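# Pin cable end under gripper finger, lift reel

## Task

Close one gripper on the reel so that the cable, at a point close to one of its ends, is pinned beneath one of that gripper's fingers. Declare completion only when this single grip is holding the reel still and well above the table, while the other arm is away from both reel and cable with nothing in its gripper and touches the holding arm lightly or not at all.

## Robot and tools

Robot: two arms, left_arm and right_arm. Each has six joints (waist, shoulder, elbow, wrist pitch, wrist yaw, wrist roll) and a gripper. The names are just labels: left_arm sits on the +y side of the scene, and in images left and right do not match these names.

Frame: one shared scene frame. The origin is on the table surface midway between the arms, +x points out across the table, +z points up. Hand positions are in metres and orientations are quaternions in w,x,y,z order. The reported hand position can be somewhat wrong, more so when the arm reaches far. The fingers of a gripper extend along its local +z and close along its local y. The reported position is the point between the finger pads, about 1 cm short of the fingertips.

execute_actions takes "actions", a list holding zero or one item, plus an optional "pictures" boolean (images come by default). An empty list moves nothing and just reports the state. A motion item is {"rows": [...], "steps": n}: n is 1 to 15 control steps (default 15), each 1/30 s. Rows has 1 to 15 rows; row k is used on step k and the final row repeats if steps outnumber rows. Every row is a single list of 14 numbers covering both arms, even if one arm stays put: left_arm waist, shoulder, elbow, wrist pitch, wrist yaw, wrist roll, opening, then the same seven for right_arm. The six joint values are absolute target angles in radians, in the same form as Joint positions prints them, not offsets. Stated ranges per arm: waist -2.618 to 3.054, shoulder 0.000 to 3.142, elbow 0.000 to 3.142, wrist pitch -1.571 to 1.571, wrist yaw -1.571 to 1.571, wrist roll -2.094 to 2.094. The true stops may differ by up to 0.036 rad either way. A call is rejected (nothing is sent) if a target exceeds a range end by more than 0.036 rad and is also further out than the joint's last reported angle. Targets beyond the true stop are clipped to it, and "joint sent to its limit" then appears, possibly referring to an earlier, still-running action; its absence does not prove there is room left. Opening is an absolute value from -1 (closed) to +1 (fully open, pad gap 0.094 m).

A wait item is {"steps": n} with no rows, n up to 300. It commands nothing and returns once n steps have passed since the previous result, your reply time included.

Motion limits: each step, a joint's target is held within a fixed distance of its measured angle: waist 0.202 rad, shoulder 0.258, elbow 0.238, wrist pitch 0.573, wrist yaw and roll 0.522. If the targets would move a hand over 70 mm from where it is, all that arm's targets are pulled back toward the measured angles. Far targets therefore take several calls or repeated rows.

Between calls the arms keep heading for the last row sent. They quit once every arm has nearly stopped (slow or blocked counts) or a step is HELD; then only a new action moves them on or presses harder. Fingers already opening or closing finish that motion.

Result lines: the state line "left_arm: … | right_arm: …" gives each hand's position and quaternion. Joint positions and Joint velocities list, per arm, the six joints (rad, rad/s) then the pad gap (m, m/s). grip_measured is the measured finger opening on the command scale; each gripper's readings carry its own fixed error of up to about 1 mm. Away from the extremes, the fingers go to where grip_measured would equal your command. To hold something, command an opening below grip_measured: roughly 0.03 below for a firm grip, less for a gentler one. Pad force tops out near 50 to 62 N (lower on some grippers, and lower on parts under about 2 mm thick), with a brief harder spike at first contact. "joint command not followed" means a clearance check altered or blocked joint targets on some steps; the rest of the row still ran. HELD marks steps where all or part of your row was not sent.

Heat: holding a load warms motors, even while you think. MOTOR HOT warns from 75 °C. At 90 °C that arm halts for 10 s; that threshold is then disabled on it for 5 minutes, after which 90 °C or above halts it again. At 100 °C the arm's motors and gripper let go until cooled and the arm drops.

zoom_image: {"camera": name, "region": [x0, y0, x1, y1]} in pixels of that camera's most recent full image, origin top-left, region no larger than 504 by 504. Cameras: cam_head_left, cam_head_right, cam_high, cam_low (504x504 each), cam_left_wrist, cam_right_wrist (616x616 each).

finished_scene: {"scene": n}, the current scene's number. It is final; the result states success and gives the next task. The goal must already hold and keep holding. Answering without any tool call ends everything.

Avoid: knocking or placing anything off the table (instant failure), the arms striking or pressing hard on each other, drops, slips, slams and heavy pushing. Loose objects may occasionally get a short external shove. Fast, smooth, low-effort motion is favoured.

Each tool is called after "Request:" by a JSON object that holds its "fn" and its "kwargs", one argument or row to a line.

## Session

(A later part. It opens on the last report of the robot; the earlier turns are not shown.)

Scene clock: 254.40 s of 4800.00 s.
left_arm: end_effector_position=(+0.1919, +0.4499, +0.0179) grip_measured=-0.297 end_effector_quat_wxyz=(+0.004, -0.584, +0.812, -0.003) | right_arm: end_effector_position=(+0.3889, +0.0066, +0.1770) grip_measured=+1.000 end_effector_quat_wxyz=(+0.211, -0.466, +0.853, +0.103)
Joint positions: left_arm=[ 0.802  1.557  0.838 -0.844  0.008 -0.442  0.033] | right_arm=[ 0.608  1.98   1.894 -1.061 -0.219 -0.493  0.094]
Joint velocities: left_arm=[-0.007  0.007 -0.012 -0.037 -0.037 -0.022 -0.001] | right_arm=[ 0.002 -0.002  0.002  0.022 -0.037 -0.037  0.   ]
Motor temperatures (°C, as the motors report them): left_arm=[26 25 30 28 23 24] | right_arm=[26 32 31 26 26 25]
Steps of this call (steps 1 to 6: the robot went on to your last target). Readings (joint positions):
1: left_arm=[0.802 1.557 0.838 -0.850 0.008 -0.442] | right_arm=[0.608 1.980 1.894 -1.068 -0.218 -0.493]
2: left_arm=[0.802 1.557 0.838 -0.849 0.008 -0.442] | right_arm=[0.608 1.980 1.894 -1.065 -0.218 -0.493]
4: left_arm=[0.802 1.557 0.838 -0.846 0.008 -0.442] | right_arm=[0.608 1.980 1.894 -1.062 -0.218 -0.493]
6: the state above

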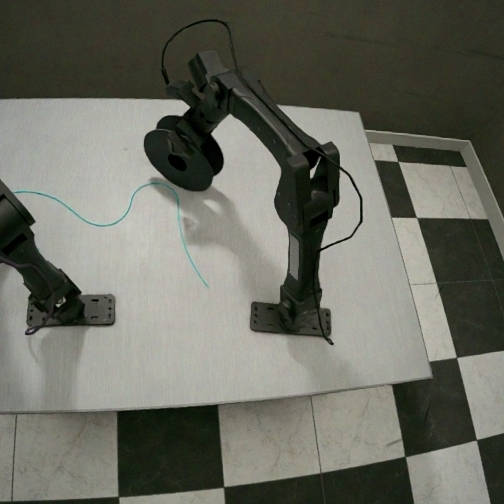

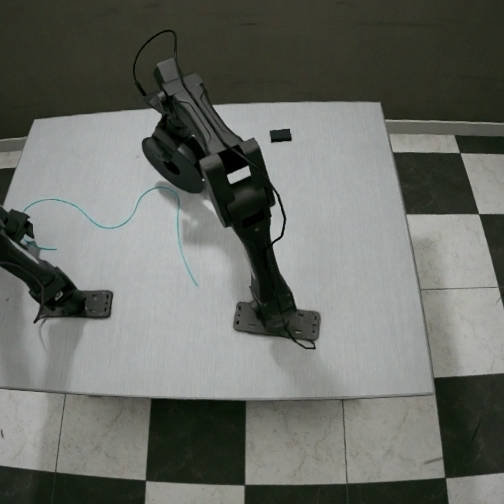

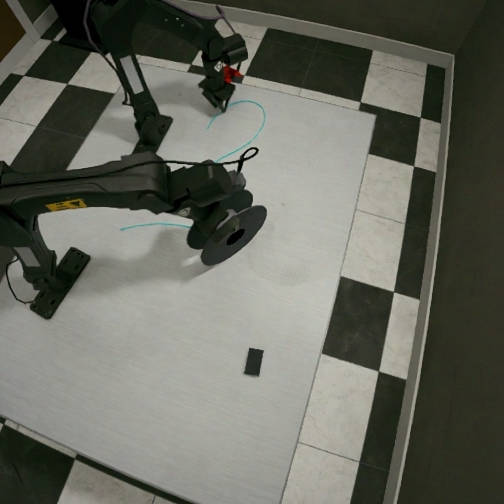

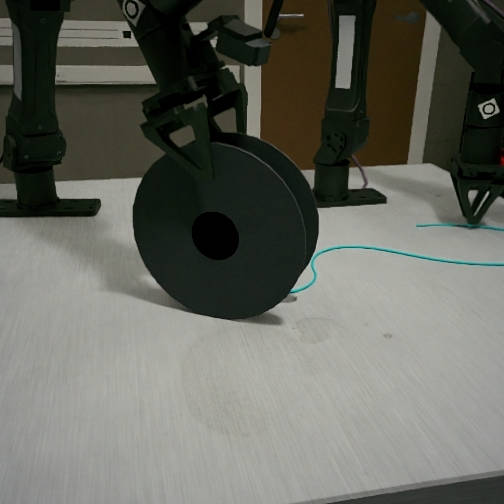

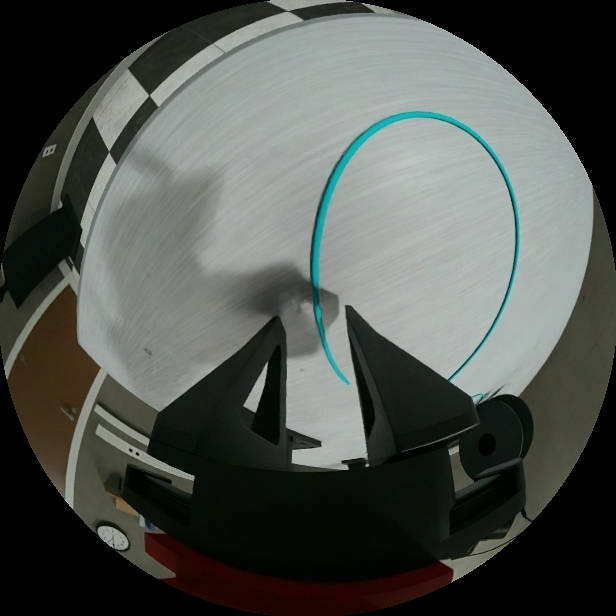

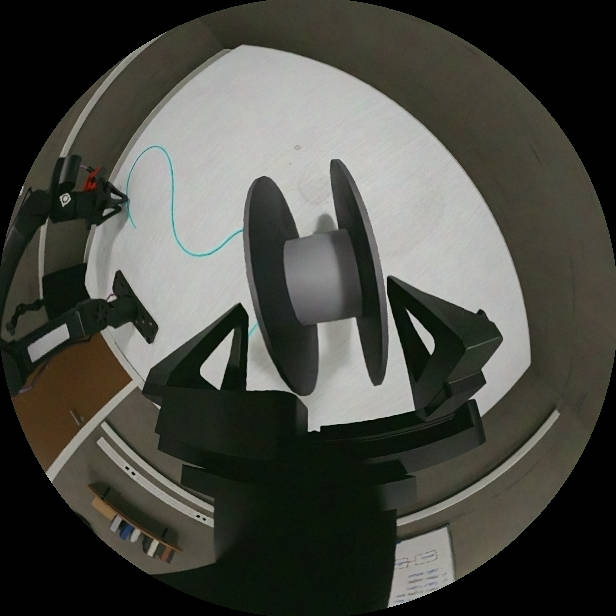

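Request:
{"fn": "execute_actions", "kwargs": {
  "actions": [
    {"rows": [[0.795,1.564,0.822,-0.816,0,-0.45,-0.32,0.615,1.991,1.880,-1.055,-0.235,-0.485,1],[0.795,1.566,0.820,-0.813,0,-0.45,-0.35,0.616,1.991,1.880,-1.058,-0.235,-0.485,1],[0.795,1.569,0.817,-0.809,0,-0.45,-0.39,0.617,1.991,1.880,-1.062,-0.235,-0.485,1],[0.795,1.572,0.814,-0.805,0,-0.45,-0.43,0.618,1.991,1.880,-1.066,-0.235,-0.485,1],[0.795,1.575,0.811,-0.801,0,-0.45,-0.47,0.619,1.991,1.880,-1.07,-0.235,-0.485,1],[0.795,1.577,0.808,-0.798,0,-0.45,-0.51,0.620,1.991,1.880,-1.07,-0.235,-0.485,1],[0.795,1.579,0.806,-0.796,0,-0.45,-0.55,0.621,1.991,1.880,-1.07,-0.235,-0.485,1],[0.795,1.580,0.805,-0.795,0,-0.45,-0.58,0.622,1.991,1.880,-1.07,-0.235,-0.485,1],[0.795,1.580,0.805,-0.795,0,-0.45,-0.6,0.622,1.991,1.880,-1.07,-0.235,-0.485,1]], "steps": 13}
  ]
}}

Scene clock: 272.10 s of 4800.00 s.
left_arm: end_effector_position=(+0.1904, +0.4483, +0.0104) grip_measured=-0.597 end_effector_quat_wxyz=(-0.001, -0.584, +0.812, -0.004) | right_arm: end_effector_position=(+0.3873, +0.0106, +0.1773) grip_measured=+1.000 end_effector_quat_wxyz=(+0.212, -0.469, +0.851, +0.104)
Joint positions: left_arm=[ 0.802  1.573  0.82  -0.821  0.008 -0.443  0.019] | right_arm=[ 0.616  1.98   1.894 -1.058 -0.219 -0.492  0.094]
Joint velocities: left_arm=[-0.017  0.012 -0.042 -0.037 -0.037 -0.022 -0.   ] | right_arm=[-0.002  0.002 -0.002 -0.022 -0.007  0.022  0.   ]
Motor temperatures (°C, as the motors report them): left_arm=[26 25 29 28 23 24] | right_arm=[26 32 31 26 26 25]
Steps of this call (steps 1 to 30: the robot went on to your last target; steps 31 to 210: nothing new was sent; then 10.27 s passed at rest; steps 211 to 223: all 13 steps of this action). Readings (joint positions):
211: left_arm=[0.802 1.557 0.838 -0.842 0.008 -0.442] | right_arm=[0.608 1.980 1.894 -1.058 -0.219 -0.493]
212: left_arm=[0.802 1.557 0.838 -0.841 0.008 -0.442] | right_arm=[0.608 1.980 1.894 -1.058 -0.219 -0.493]
214: left_arm=[0.802 1.557 0.838 -0.839 0.008 -0.442] | right_arm=[0.608 1.980 1.894 -1.058 -0.219 -0.492]
218: left_arm=[0.802 1.565 0.834 -0.825 0.008 -0.443] | right_arm=[0.612 1.980 1.894 -1.058 -0.219 -0.492]
223: the state above

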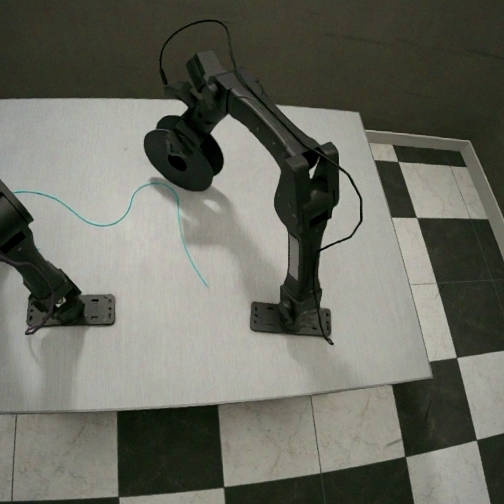

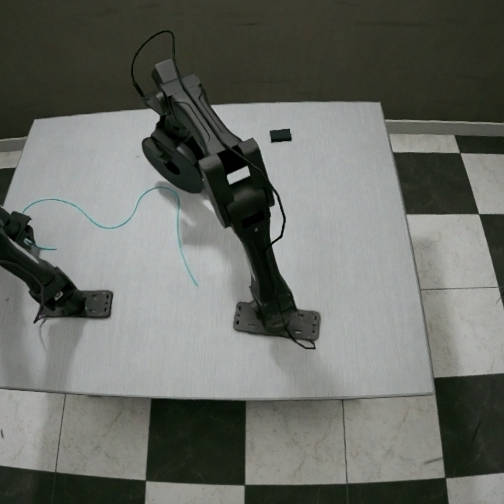

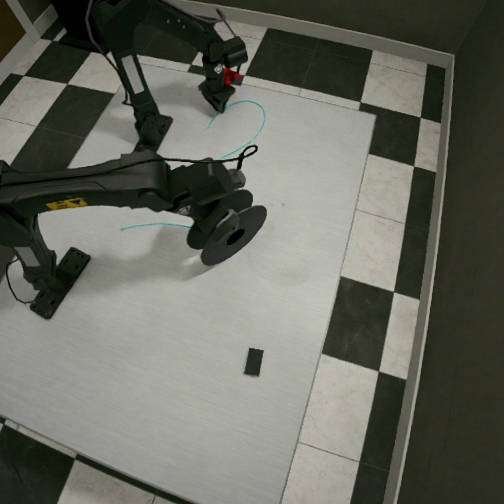

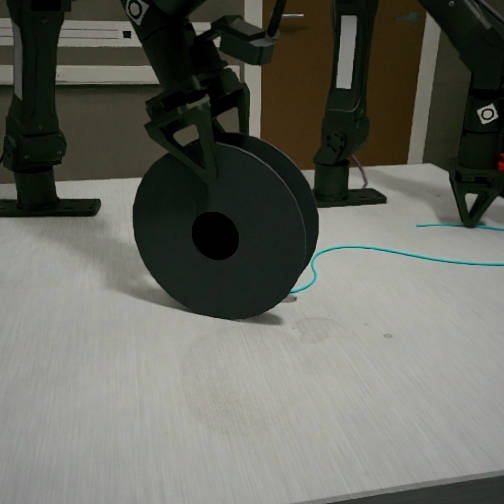

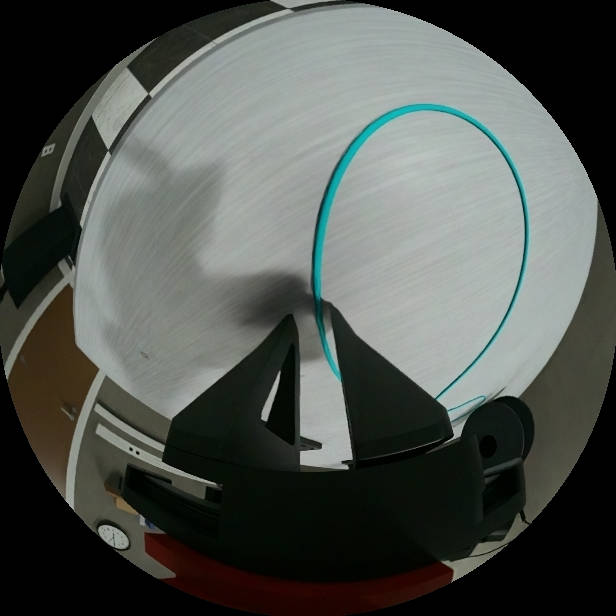

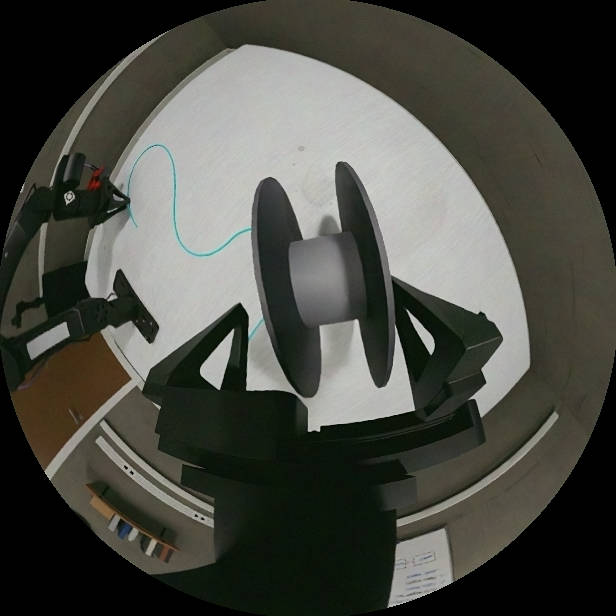

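Request:
{"fn": "zoom_image", "kwargs": {
  "camera": "cam_low",
  "region": [434, 190, 504, 250]
}}

Request:
{"fn": "zoom_image", "kwargs": {
  "camera": "cam_left_wrist",
  "region": [260, 270, 370, 380]
}}

Region (434, 190, 504, 250) of cam_low's 504x504 image, scaled by 7.200, with more detail than that image has; it fills the top 432 rows of this view, and the rest is white.

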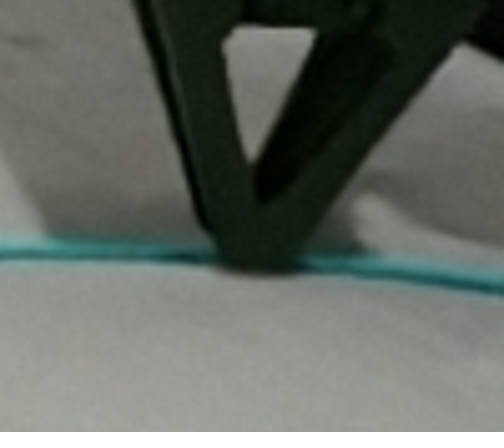

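Region (260, 270, 370, 380) of cam_left_wrist's 616x616 image, scaled by 4.582, with more detail than that image has.

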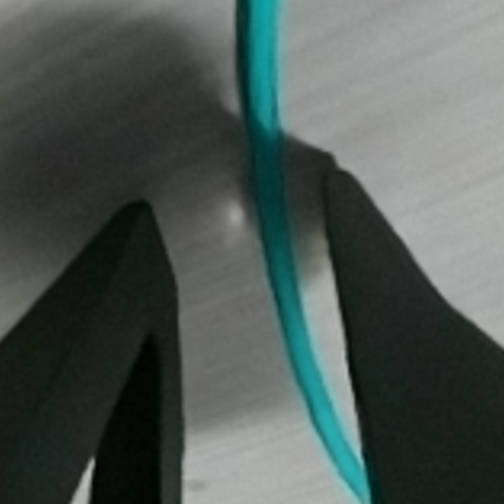

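Request:
{"fn": "execute_actions", "kwargs": {
  "actions": [
    {"rows": [[0.795,1.582,0.803,-0.792,0,-0.45,-0.6,0.622,1.991,1.880,-1.07,-0.235,-0.485,1],[0.795,1.584,0.800,-0.789,0,-0.45,-0.62,0.622,1.991,1.880,-1.07,-0.235,-0.485,1],[0.795,1.586,0.797,-0.786,0,-0.45,-0.64,0.622,1.991,1.880,-1.07,-0.235,-0.485,1],[0.795,1.586,0.797,-0.784,0,-0.45,-0.66,0.622,1.991,1.880,-1.07,-0.235,-0.485,1],[0.795,1.586,0.797,-0.784,0,-0.45,-0.68,0.622,1.991,1.880,-1.07,-0.235,-0.485,1],[0.795,1.586,0.797,-0.784,0,-0.45,-0.71,0.622,1.991,1.880,-1.07,-0.235,-0.485,1],[0.795,1.586,0.797,-0.784,0,-0.45,-0.75,0.622,1.991,1.880,-1.07,-0.235,-0.485,1],[0.795,1.586,0.797,-0.784,0,-0.45,-0.79,0.622,1.991,1.880,-1.07,-0.235,-0.485,1],[0.795,1.586,0.797,-0.784,0,-0.45,-0.83,0.622,1.991,1.880,-1.07,-0.235,-0.485,1],[0.795,1.586,0.797,-0.784,0,-0.45,-0.86,0.622,1.991,1.880,-1.07,-0.235,-0.485,1],[0.795,1.586,0.797,-0.784,0,-0.45,-0.89,0.622,1.991,1.880,-1.07,-0.235,-0.485,1],[0.795,1.586,0.797,-0.784,0,-0.45,-0.91,0.622,1.991,1.880,-1.07,-0.235,-0.485,1],[0.795,1.586,0.797,-0.784,0,-0.45,-0.93,0.622,1.991,1.880,-1.07,-0.235,-0.485,1],[0.795,1.586,0.797,-0.784,0,-0.45,-0.945,0.622,1.991,1.880,-1.07,-0.235,-0.485,1]], "steps": 15}
  ]
}}

Scene clock: 282.63 s of 4800.00 s.
left_arm: end_effector_position=(+0.1925, +0.4505, +0.0104) grip_measured=-0.940 end_effector_quat_wxyz=(+0.005, -0.584, +0.812, -0.003) | right_arm: end_effector_position=(+0.3873, +0.0106, +0.1773) grip_measured=+1.000 end_effector_quat_wxyz=(+0.212, -0.469, +0.851, +0.104)
Joint positions: left_arm=[ 0.802  1.573  0.82  -0.808  0.008 -0.443  0.003] | right_arm=[ 0.616  1.98   1.894 -1.058 -0.219 -0.492  0.094]
Joint velocities: left_arm=[-0.007 -0.017 -0.002 -0.037 -0.022  0.022 -0.003] | right_arm=[-0.022  0.007 -0.012  0.037  0.022 -0.037  0.   ]
Motor temperatures (°C, as the motors report them): left_arm=[26 25 29 28 23 24] | right_arm=[26 32 31 26 26 25]
Steps of this call (steps 1 to 15: the robot went on to your last target; steps 16 to 200: nothing new was sent; then 3.37 s passed at rest; steps 201 to 215: all 15 steps of this action). Readings (joint positions):
201: left_arm=[0.802 1.573 0.820 -0.819 0.008 -0.443] | right_arm=[0.616 1.980 1.894 -1.058 -0.219 -0.492]
202: left_arm=[0.802 1.573 0.820 -0.818 0.008 -0.443] | right_arm=[0.616 1.980 1.894 -1.058 -0.219 -0.492]
204: left_arm=[0.802 1.573 0.820 -0.815 0.008 -0.443] | right_arm=[0.616 1.980 1.894 -1.058 -0.219 -0.492]
208: left_arm=[0.802 1.573 0.820 -0.811 0.008 -0.443] | right_arm=[0.616 1.980 1.894 -1.058 -0.219 -0.492]
215: the state above

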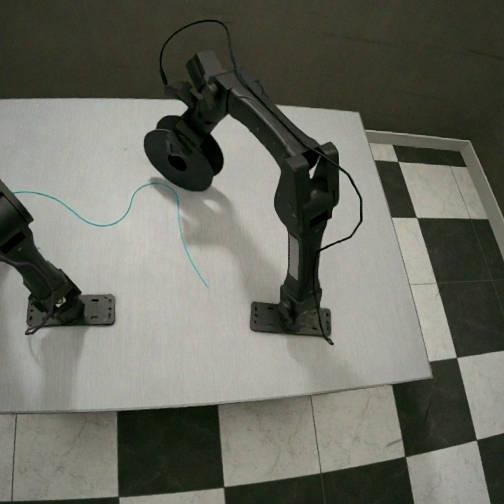

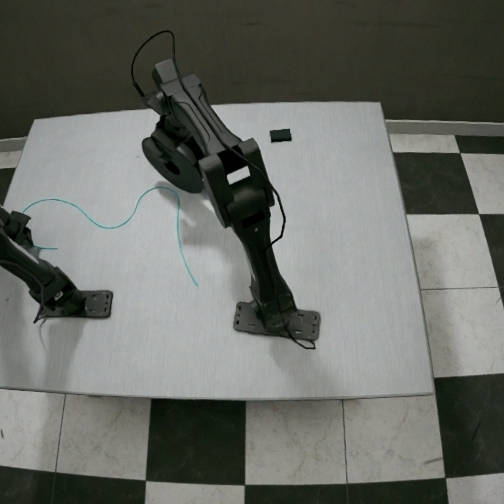

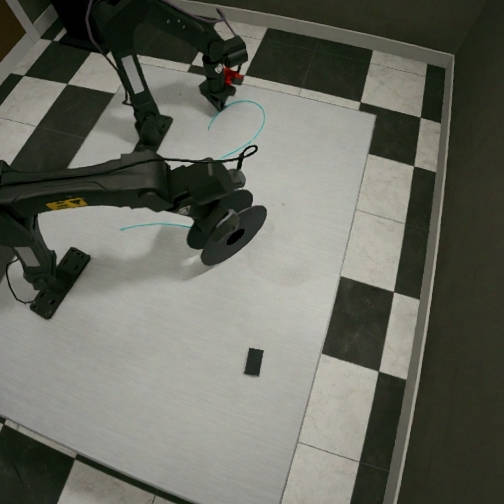

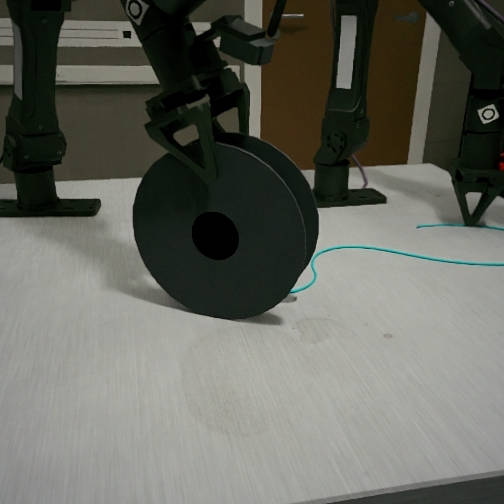

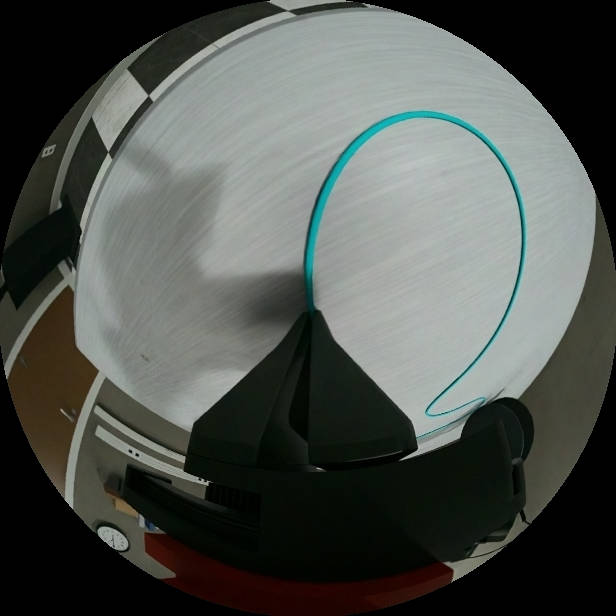

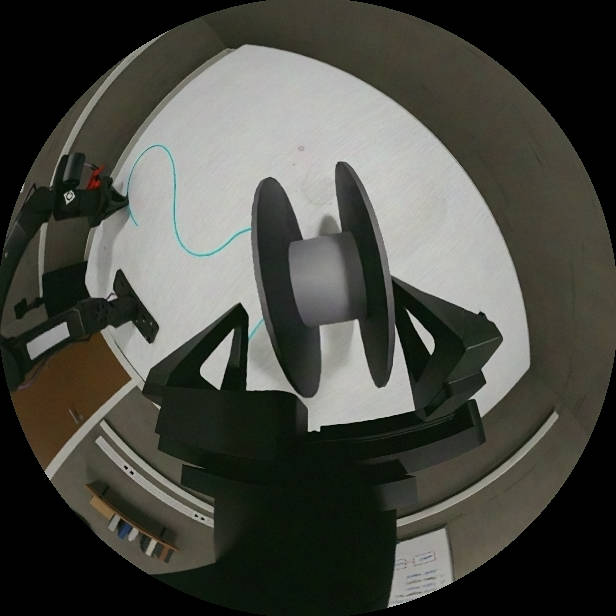

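Request:
{"fn": "zoom_image", "kwargs": {
  "camera": "cam_left_wrist",
  "region": [270, 270, 350, 350]
}}

Request:
{"fn": "zoom_image", "kwargs": {
  "camera": "cam_low",
  "region": [434, 190, 504, 250]
}}

Region (270, 270, 350, 350) of cam_left_wrist's 616x616 image, scaled by 6.300, with more detail than that image has.

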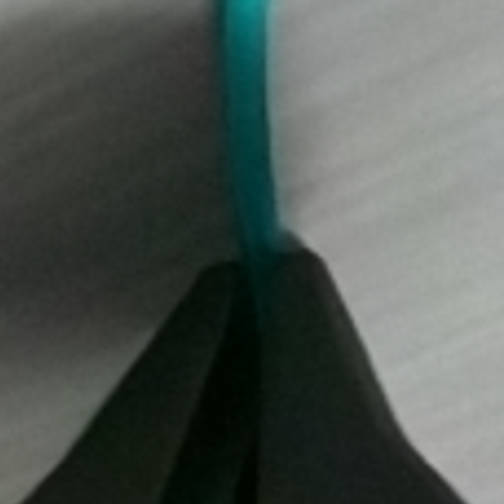

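Region (434, 190, 504, 250) of cam_low's 504x504 image, scaled by 7.200, with more detail than that image has; it fills the top 432 rows of this view, and the rest is white.

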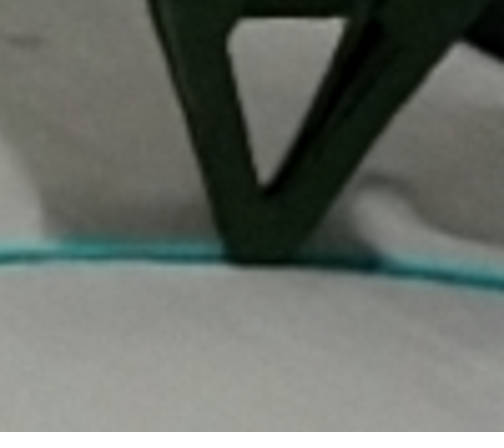

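Request:
{"fn": "execute_actions", "kwargs": {
  "actions": [
    {"rows": [[0.795,1.586,0.797,-0.784,0,-0.45,-0.90,0.622,1.991,1.880,-1.07,-0.235,-0.485,1],[0.795,1.586,0.795,-0.784,0,-0.45,-0.87,0.622,1.991,1.880,-1.07,-0.235,-0.485,1],[0.795,1.586,0.792,-0.784,0,-0.45,-0.86,0.622,1.991,1.880,-1.07,-0.235,-0.485,1],[0.795,1.586,0.790,-0.784,0,-0.45,-0.86,0.622,1.991,1.880,-1.07,-0.235,-0.485,1],[0.795,1.586,0.789,-0.784,0,-0.45,-0.86,0.622,1.991,1.880,-1.07,-0.235,-0.485,1],[0.795,1.586,0.789,-0.784,0,-0.45,-0.86,0.622,1.991,1.880,-1.07,-0.235,-0.485,1],[0.795,1.586,0.789,-0.784,0,-0.45,-0.86,0.622,1.991,1.880,-1.07,-0.235,-0.485,1],[0.795,1.586,0.789,-0.784,0,-0.45,-0.86,0.622,1.991,1.880,-1.07,-0.235,-0.485,1],[0.795,1.586,0.789,-0.784,0,-0.45,-0.86,0.622,1.991,1.880,-1.07,-0.235,-0.485,1],[0.795,1.586,0.789,-0.784,0,-0.45,-0.89,0.622,1.991,1.880,-1.07,-0.235,-0.485,1],[0.795,1.586,0.789,-0.784,0,-0.45,-0.92,0.622,1.991,1.880,-1.07,-0.235,-0.485,1],[0.795,1.586,0.789,-0.784,0,-0.45,-0.94,0.622,1.991,1.880,-1.07,-0.235,-0.485,1],[0.795,1.586,0.789,-0.784,0,-0.45,-0.955,0.622,1.991,1.880,-1.07,-0.235,-0.485,1],[0.795,1.586,0.789,-0.784,0,-0.45,-0.965,0.622,1.991,1.880,-1.07,-0.235,-0.485,1]], "steps": 15}
  ],
  "pictures": false
}}

Request:
{"fn": "execute_actions", "kwargs": {
  "actions": [
    {"steps": 4}
  ]
}}

Scene clock: 295.63 s of 4800.00 s.
left_arm: end_effector_position=(+0.1904, +0.4489, +0.0083) grip_measured=-0.956 end_effector_quat_wxyz=(+0.002, -0.584, +0.812, -0.003) | right_arm: end_effector_position=(+0.3873, +0.0106, +0.1773) grip_measured=+1.000 end_effector_quat_wxyz=(+0.212, -0.469, +0.851, +0.104)
Joint positions: left_arm=[ 0.802  1.573  0.811 -0.804  0.006 -0.443  0.002] | right_arm=[ 0.616  1.98   1.894 -1.058 -0.219 -0.492  0.094]
Joint velocities: left_arm=[-0.002 -0.007 -0.012 -0.051 -0.051 -0.037 -0.   ] | right_arm=[-0.022 -0.012 -0.012  0.037  0.051 -0.007  0.   ]
Motor temperatures (°C, as the motors report them): left_arm=[26 25 29 28 23 24] | right_arm=[26 32 30 26 26 25]
Steps of this call (steps 1 to 15: the robot went on to your last target; steps 16 to 200: nothing new was sent; then 5.83 s passed at rest; steps 201 to 215: all 15 steps of this action). Readings (joint positions):
201: left_arm=[0.802 1.573 0.820 -0.808 0.008 -0.443] | right_arm=[0.616 1.980 1.894 -1.058 -0.219 -0.492]
202: left_arm=[0.802 1.573 0.820 -0.808 0.008 -0.443] | right_arm=[0.616 1.980 1.894 -1.058 -0.219 -0.492]
204: left_arm=[0.802 1.573 0.820 -0.808 0.008 -0.443] | right_arm=[0.616 1.980 1.894 -1.058 -0.219 -0.492]
208: left_arm=[0.802 1.573 0.811 -0.804 0.008 -0.443] | right_arm=[0.616 1.980 1.894 -1.058 -0.219 -0.492]
215: the state above

Scene clock: 295.77 s of 4800.00 s.
left_arm: end_effector_position=(+0.1904, +0.4489, +0.0083) grip_measured=-0.956 end_effector_quat_wxyz=(+0.002, -0.584, +0.812, -0.003) | right_arm: end_effector_position=(+0.3873, +0.0106, +0.1773) grip_measured=+1.000 end_effector_quat_wxyz=(+0.212, -0.469, +0.851, +0.104)
Joint positions: left_arm=[ 0.802  1.573  0.811 -0.804  0.006 -0.443  0.002] | right_arm=[ 0.616  1.98   1.894 -1.058 -0.219 -0.492  0.094]
Joint velocities: left_arm=[ 0.007 -0.002  0.017 -0.051  0.081  0.007  0.001] | right_arm=[ 0.012  0.007  0.002  0.022  0.007 -0.022  0.   ]
Motor temperatures (°C, as the motors report them): left_arm=[26 25 29 28 23 24] | right_arm=[26 32 30 26 26 25]
Steps of this call (steps 1 to 4: the robot went on to your last target). Readings (joint positions):
1: left_arm=[0.802 1.573 0.811 -0.804 0.006 -0.443] | right_arm=[0.616 1.980 1.894 -1.058 -0.219 -0.492]
2: left_arm=[0.802 1.573 0.811 -0.804 0.006 -0.443] | right_arm=[0.616 1.980 1.894 -1.058 -0.219 -0.492]
4: the state above

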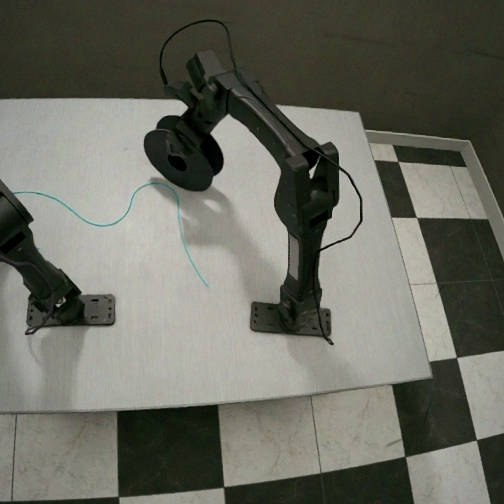

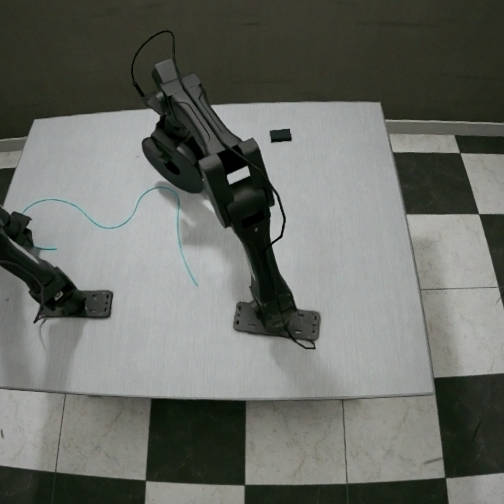

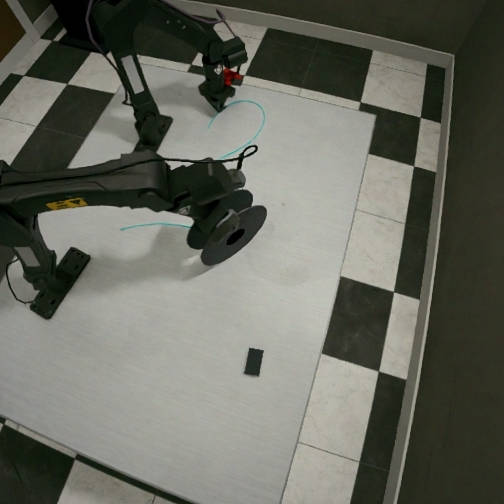

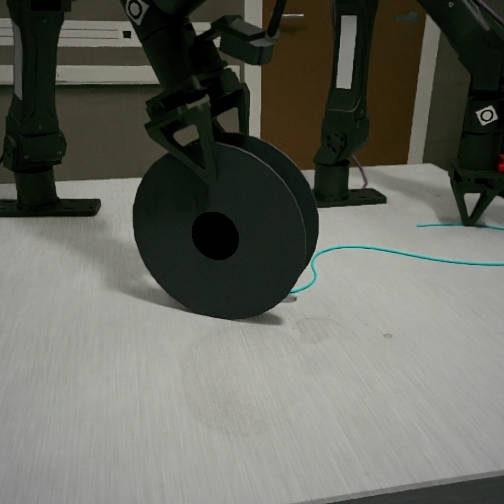

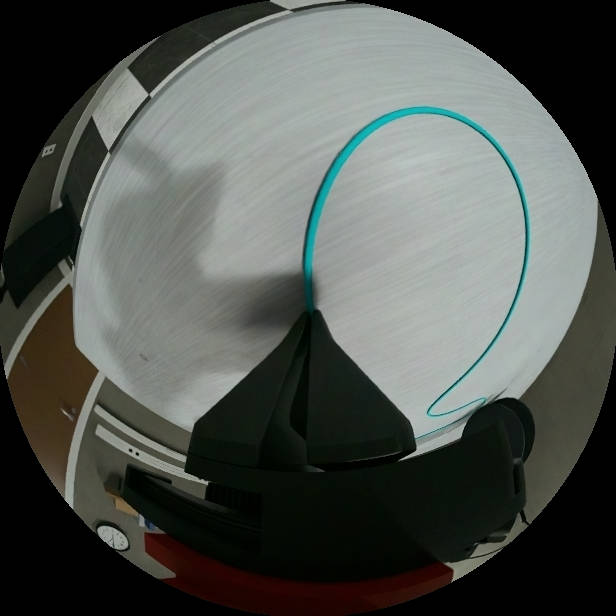

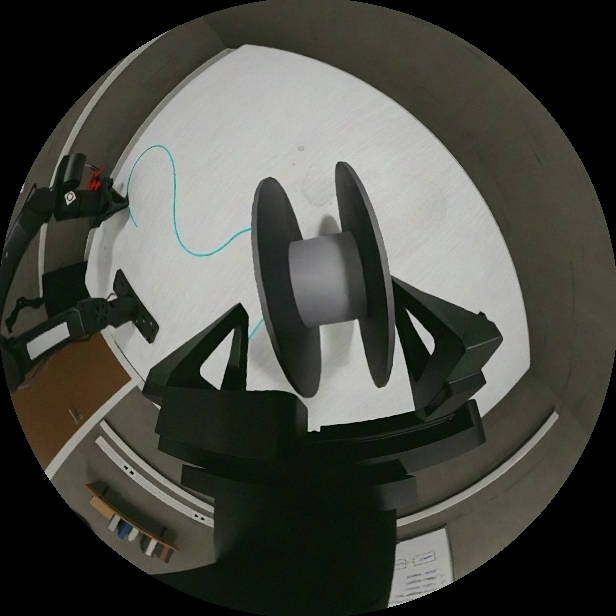

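Request:
{"fn": "execute_actions", "kwargs": {
  "actions": [
    {"rows": [[0.795,1.580,0.795,-0.784,0,-0.45,-0.975,0.622,1.991,1.880,-1.07,-0.235,-0.485,1],[0.795,1.573,0.800,-0.784,0,-0.45,-0.985,0.622,1.991,1.880,-1.07,-0.235,-0.485,1],[0.795,1.567,0.801,-0.784,0,-0.45,-0.985,0.622,1.991,1.880,-1.07,-0.235,-0.485,1],[0.795,1.559,0.802,-0.784,0,-0.45,-0.985,0.622,1.991,1.880,-1.07,-0.235,-0.485,1],[0.795,1.547,0.805,-0.784,0,-0.45,-0.985,0.622,1.991,1.880,-1.07,-0.235,-0.485,1],[0.795,1.530,0.809,-0.784,0,-0.45,-0.985,0.622,1.991,1.880,-1.07,-0.235,-0.485,1],[0.795,1.509,0.814,-0.784,0,-0.45,-0.985,0.622,1.991,1.880,-1.07,-0.235,-0.485,1],[0.793,1.486,0.819,-0.782,0.001,-0.452,-0.985,0.622,1.991,1.880,-1.07,-0.235,-0.485,1],[0.786,1.463,0.825,-0.777,0.004,-0.458,-0.985,0.622,1.991,1.880,-1.07,-0.235,-0.485,1],[0.776,1.439,0.831,-0.767,0.009,-0.469,-0.985,0.622,1.991,1.880,-1.07,-0.235,-0.485,1],[0.761,1.416,0.836,-0.755,0.016,-0.483,-0.985,0.622,1.991,1.880,-1.07,-0.235,-0.485,1],[0.742,1.395,0.841,-0.738,0.025,-0.502,-0.985,0.622,1.991,1.880,-1.07,-0.235,-0.485,1],[0.719,1.378,0.845,-0.719,0.036,-0.524,-0.985,0.622,1.991,1.880,-1.07,-0.235,-0.485,1],[0.693,1.366,0.848,-0.696,0.048,-0.549,-0.985,0.622,1.991,1.880,-1.07,-0.235,-0.485,1],[0.664,1.358,0.849,-0.671,0.062,-0.578,-0.985,0.622,1.991,1.880,-1.07,-0.235,-0.485,1]], "steps": 15}
  ],
  "pictures": false
}}

Request:
{"fn": "execute_actions", "kwargs": {
  "actions": [
    {"rows": [[0.631,1.355,0.85,-0.643,0.078,-0.610,-0.985,0.622,1.991,1.880,-1.07,-0.235,-0.485,1],[0.595,1.355,0.85,-0.612,0.094,-0.645,-0.985,0.622,1.991,1.880,-1.07,-0.235,-0.485,1],[0.558,1.355,0.85,-0.579,0.112,-0.682,-0.985,0.622,1.991,1.880,-1.07,-0.235,-0.485,1],[0.518,1.355,0.85,-0.545,0.131,-0.720,-0.985,0.622,1.991,1.880,-1.07,-0.235,-0.485,1],[0.476,1.355,0.85,-0.509,0.151,-0.761,-0.985,0.622,1.991,1.880,-1.07,-0.235,-0.485,1],[0.434,1.355,0.85,-0.472,0.171,-0.803,-0.985,0.622,1.991,1.880,-1.07,-0.235,-0.485,1],[0.390,1.355,0.85,-0.435,0.192,-0.845,-0.985,0.622,1.991,1.880,-1.07,-0.235,-0.485,1],[0.346,1.355,0.85,-0.397,0.213,-0.888,-0.985,0.622,1.991,1.880,-1.07,-0.235,-0.485,1],[0.302,1.355,0.85,-0.359,0.233,-0.931,-0.985,0.622,1.991,1.880,-1.07,-0.235,-0.485,1],[0.258,1.355,0.85,-0.322,0.254,-0.973,-0.985,0.622,1.991,1.880,-1.07,-0.235,-0.485,1],[0.216,1.355,0.85,-0.285,0.274,-1.015,-0.985,0.622,1.991,1.880,-1.07,-0.235,-0.485,1],[0.174,1.355,0.85,-0.249,0.294,-1.056,-0.985,0.622,1.991,1.880,-1.07,-0.235,-0.485,1],[0.134,1.355,0.85,-0.215,0.313,-1.094,-0.985,0.622,1.991,1.880,-1.07,-0.235,-0.485,1],[0.097,1.355,0.85,-0.182,0.331,-1.131,-0.985,0.622,1.991,1.880,-1.07,-0.235,-0.485,1],[0.061,1.355,0.85,-0.151,0.347,-1.166,-0.985,0.622,1.991,1.880,-1.07,-0.235,-0.485,1]], "steps": 15}
  ],
  "pictures": false
}}

Request:
{"fn": "execute_actions", "kwargs": {
  "actions": [
    {"rows": [[0.028,1.355,0.85,-0.123,0.363,-1.198,-0.985,0.622,1.991,1.880,-1.07,-0.235,-0.485,1],[-0.001,1.355,0.85,-0.098,0.377,-1.227,-0.985,0.622,1.991,1.880,-1.07,-0.235,-0.485,1],[-0.027,1.355,0.85,-0.075,0.389,-1.252,-0.985,0.622,1.991,1.880,-1.07,-0.235,-0.485,1],[-0.050,1.355,0.85,-0.056,0.400,-1.274,-0.985,0.622,1.991,1.880,-1.07,-0.235,-0.485,1],[-0.069,1.355,0.85,-0.039,0.409,-1.293,-0.985,0.622,1.991,1.880,-1.07,-0.235,-0.485,1],[-0.084,1.355,0.85,-0.027,0.416,-1.307,-0.985,0.622,1.991,1.880,-1.07,-0.235,-0.485,1],[-0.094,1.355,0.85,-0.017,0.421,-1.318,-0.985,0.622,1.991,1.880,-1.07,-0.235,-0.485,1],[-0.101,1.355,0.85,-0.012,0.424,-1.324,-0.985,0.622,1.991,1.880,-1.07,-0.235,-0.485,1],[-0.103,1.355,0.85,-0.010,0.425,-1.326,-0.985,0.622,1.991,1.880,-1.07,-0.235,-0.485,1]], "steps": 15}
  ],
  "pictures": false
}}

Request:
{"fn": "execute_actions", "kwargs": {
  "actions": [
    {"steps": 12}
  ]
}}

Scene clock: 332.07 s of 4800.00 s.
left_arm: end_effector_position=(+0.2253, +0.4506, +0.0502) grip_measured=-0.971 end_effector_quat_wxyz=(+0.111, -0.569, +0.815, +0.004) | right_arm: end_effector_position=(+0.3873, +0.0106, +0.1773) grip_measured=+1.000 end_effector_quat_wxyz=(+0.212, -0.469, +0.851, +0.104)
Joint positions: left_arm=[ 0.72   1.399  0.811 -0.76   0.018 -0.499  0.001] | right_arm=[ 0.616  1.98   1.894 -1.058 -0.219 -0.492  0.094]
Joint velocities: left_arm=[-0.725 -0.481 -0.012  0.505  0.198 -0.491 -0.001] | right_arm=[-0.012  0.012 -0.007 -0.037 -0.007  0.007  0.   ]
Motor temperatures (°C, as the motors report them): left_arm=[26 25 29 27 23 24] | right_arm=[26 33 30 26 26 25]
Steps of this call (steps 1 to 15: the robot went on to your last target; steps 16 to 200: nothing new was sent; then 29.13 s passed at rest; steps 201 to 215: all 15 steps of this action). Readings (joint positions):
201: left_arm=[0.802 1.573 0.811 -0.804 0.006 -0.443] | right_arm=[0.616 1.980 1.894 -1.058 -0.219 -0.492]
202: left_arm=[0.802 1.573 0.811 -0.804 0.006 -0.443] | right_arm=[0.616 1.980 1.894 -1.058 -0.219 -0.492]
204: left_arm=[0.802 1.573 0.811 -0.804 0.006 -0.443] | right_arm=[0.616 1.980 1.894 -1.058 -0.219 -0.492]
208: left_arm=[0.802 1.555 0.811 -0.804 0.006 -0.443] | right_arm=[0.616 1.980 1.894 -1.058 -0.219 -0.492]
215: the state above

Scene clock: 332.57 s of 4800.00 s.
left_arm: end_effector_position=(+0.3886, +0.2810, +0.1099) grip_measured=-0.971 end_effector_quat_wxyz=(+0.254, -0.464, +0.811, -0.249) | right_arm: end_effector_position=(+0.3873, +0.0106, +0.1773) grip_measured=+1.000 end_effector_quat_wxyz=(+0.212, -0.469, +0.851, +0.104)
Joint positions: left_arm=[ 0.132  1.375  0.811 -0.318  0.254 -0.997  0.001] | right_arm=[ 0.616  1.98   1.894 -1.058 -0.219 -0.492  0.094]
Joint velocities: left_arm=[-1.096  0.002  0.002  0.989  0.52  -1.136 -0.   ] | right_arm=[-0.017  0.007  0.002 -0.051  0.022 -0.022  0.   ]
Motor temperatures (°C, as the motors report them): left_arm=[26 25 29 27 23 24] | right_arm=[26 33 30 26 26 25]
Steps of this call (steps 1 to 15: all 15 steps of this action). Readings (joint positions):
1: left_arm=[0.692 1.386 0.811 -0.743 0.025 -0.518] | right_arm=[0.616 1.980 1.894 -1.058 -0.219 -0.492]
2: left_arm=[0.662 1.378 0.811 -0.723 0.034 -0.541] | right_arm=[0.616 1.980 1.894 -1.058 -0.219 -0.492]
4: left_arm=[0.592 1.375 0.811 -0.675 0.058 -0.593] | right_arm=[0.616 1.980 1.894 -1.058 -0.219 -0.492]
8: left_arm=[0.429 1.375 0.811 -0.559 0.122 -0.727] | right_arm=[0.616 1.980 1.894 -1.058 -0.219 -0.492]
15: the state above

Scene clock: 333.07 s of 4800.00 s.
left_arm: end_effector_position=(+0.4140, +0.1676, +0.1623) grip_measured=-0.971 end_effector_quat_wxyz=(+0.227, -0.418, +0.768, -0.428) | right_arm: end_effector_position=(+0.3873, +0.0106, +0.1773) grip_measured=+1.000 end_effector_quat_wxyz=(+0.212, -0.469, +0.851, +0.104)
Joint positions: left_arm=[-0.1    1.375  0.811 -0.051  0.409 -1.307  0.001] | right_arm=[ 0.616  1.98   1.894 -1.058 -0.219 -0.492  0.094]
Joint velocities: left_arm=[-0.002  0.022 -0.007  0.066  0.007 -0.125  0.   ] | right_arm=[-0.017 -0.007 -0.007  0.007  0.022  0.051  0.   ]
Motor temperatures (°C, as the motors report them): left_arm=[26 25 29 28 23 24] | right_arm=[26 33 30 26 26 25]
Steps of this call (steps 1 to 15: all 15 steps of this action). Readings (joint positions):
1: left_arm=[0.093 1.375 0.811 -0.284 0.274 -1.035] | right_arm=[0.616 1.980 1.894 -1.058 -0.219 -0.492]
2: left_arm=[0.058 1.375 0.811 -0.252 0.292 -1.071] | right_arm=[0.616 1.980 1.894 -1.058 -0.219 -0.492]
4: left_arm=[-0.004 1.375 0.811 -0.194 0.327 -1.138] | right_arm=[0.616 1.980 1.894 -1.058 -0.219 -0.492]
8: left_arm=[-0.083 1.375 0.811 -0.106 0.379 -1.238] | right_arm=[0.616 1.980 1.894 -1.058 -0.219 -0.492]
15: the state above

Scene clock: 333.47 s of 4800.00 s.
left_arm: end_effector_position=(+0.4150, +0.1669, +0.1644) grip_measured=-0.971 end_effector_quat_wxyz=(+0.226, -0.421, +0.764, -0.434) | right_arm: end_effector_position=(+0.3873, +0.0106, +0.1773) grip_measured=+1.000 end_effector_quat_wxyz=(+0.212, -0.469, +0.851, +0.104)
Joint positions: left_arm=[-0.1    1.375  0.811 -0.041  0.413 -1.324  0.001] | right_arm=[ 0.616  1.98   1.894 -1.058 -0.219 -0.492  0.094]
Joint velocities: left_arm=[-0.012  0.007  0.017 -0.022  0.007 -0.066 -0.   ] | right_arm=[ 0.007  0.002  0.002 -0.037 -0.037  0.022  0.   ]
Motor temperatures (°C, as the motors report them): left_arm=[26 25 29 28 23 24] | right_arm=[26 33 30 26 26 25]
Steps of this call (steps 1 to 12: the robot went on to your last target). Readings (joint positions):
1: left_arm=[-0.100 1.375 0.811 -0.049 0.409 -1.311] | right_arm=[0.616 1.980 1.894 -1.058 -0.219 -0.492]
2: left_arm=[-0.100 1.375 0.811 -0.047 0.410 -1.314] | right_arm=[0.616 1.980 1.894 -1.058 -0.219 -0.492]
4: left_arm=[-0.100 1.375 0.811 -0.044 0.411 -1.318] | right_arm=[0.616 1.980 1.894 -1.058 -0.219 -0.492]
8: left_arm=[-0.100 1.375 0.811 -0.042 0.412 -1.322] | right_arm=[0.616 1.980 1.894 -1.058 -0.219 -0.492]
12: the state above

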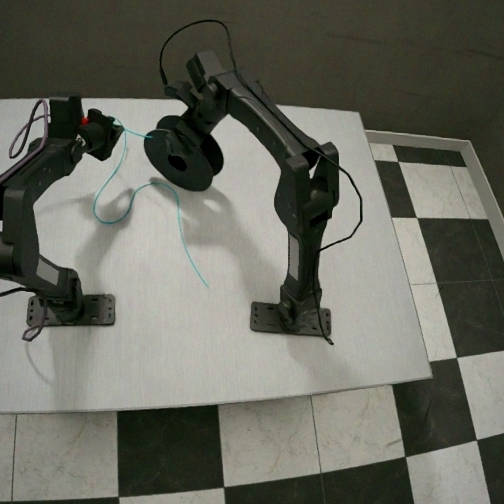

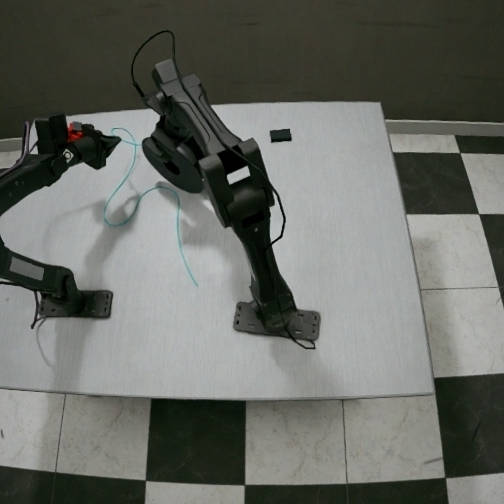

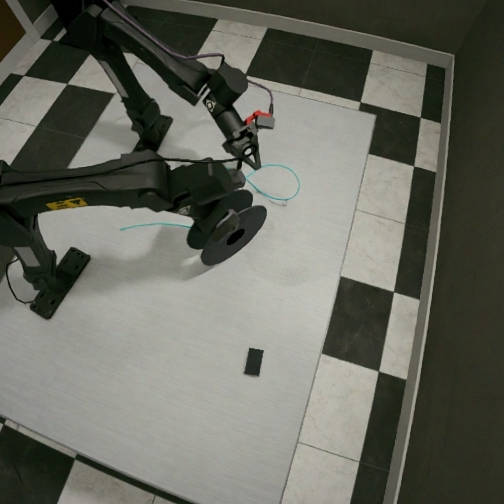

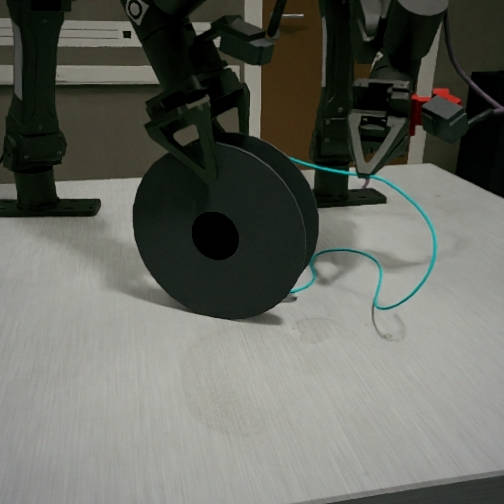

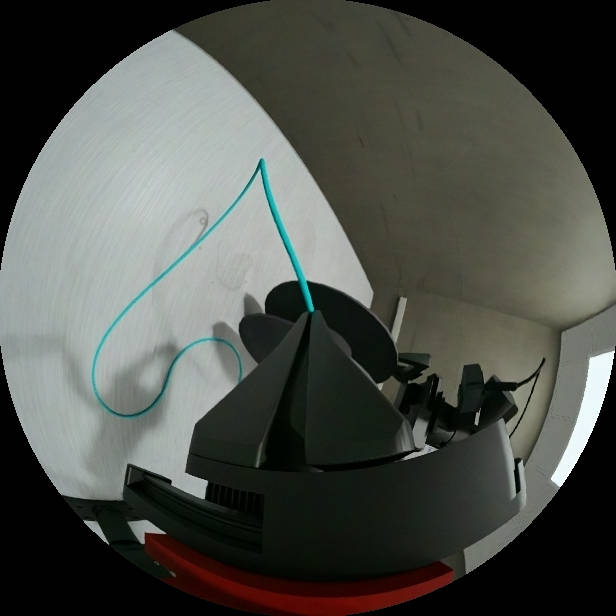

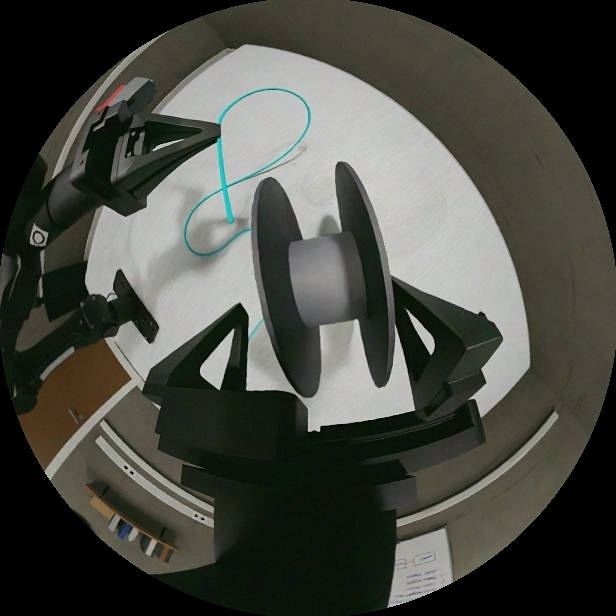

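Request:
{"fn": "zoom_image", "kwargs": {
  "camera": "cam_right_wrist",
  "region": [150, 100, 350, 340]
}}

Request:
{"fn": "zoom_image", "kwargs": {
  "camera": "cam_low",
  "region": [180, 90, 420, 250]
}}

Request:
{"fn": "zoom_image", "kwargs": {
  "camera": "cam_head_left",
  "region": [80, 70, 230, 200]
}}

Region (150, 100, 350, 340) of cam_right_wrist's 616x616 image, scaled by 2.100, with more detail than that image has.

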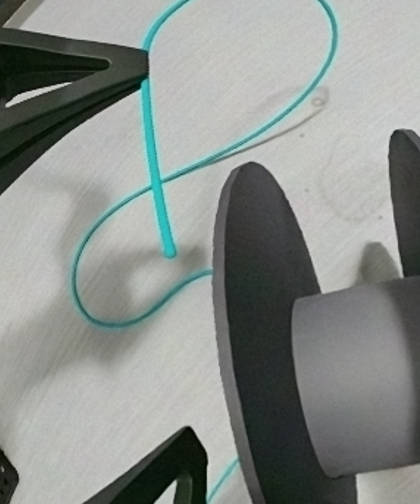

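Region (180, 90, 420, 250) of cam_low's 504x504 image, scaled by 2.100, with more detail than that image has.

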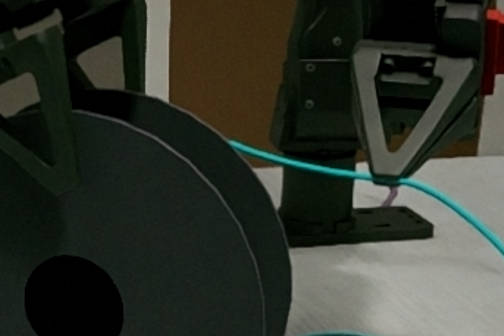

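Region (80, 70, 230, 200) of cam_head_left's 504x504 image, scaled by 3.360, with more detail than that image has; it fills the top 437 rows of this view, and the rest is white.

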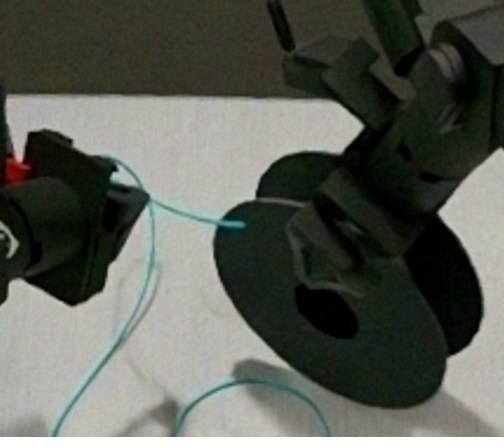

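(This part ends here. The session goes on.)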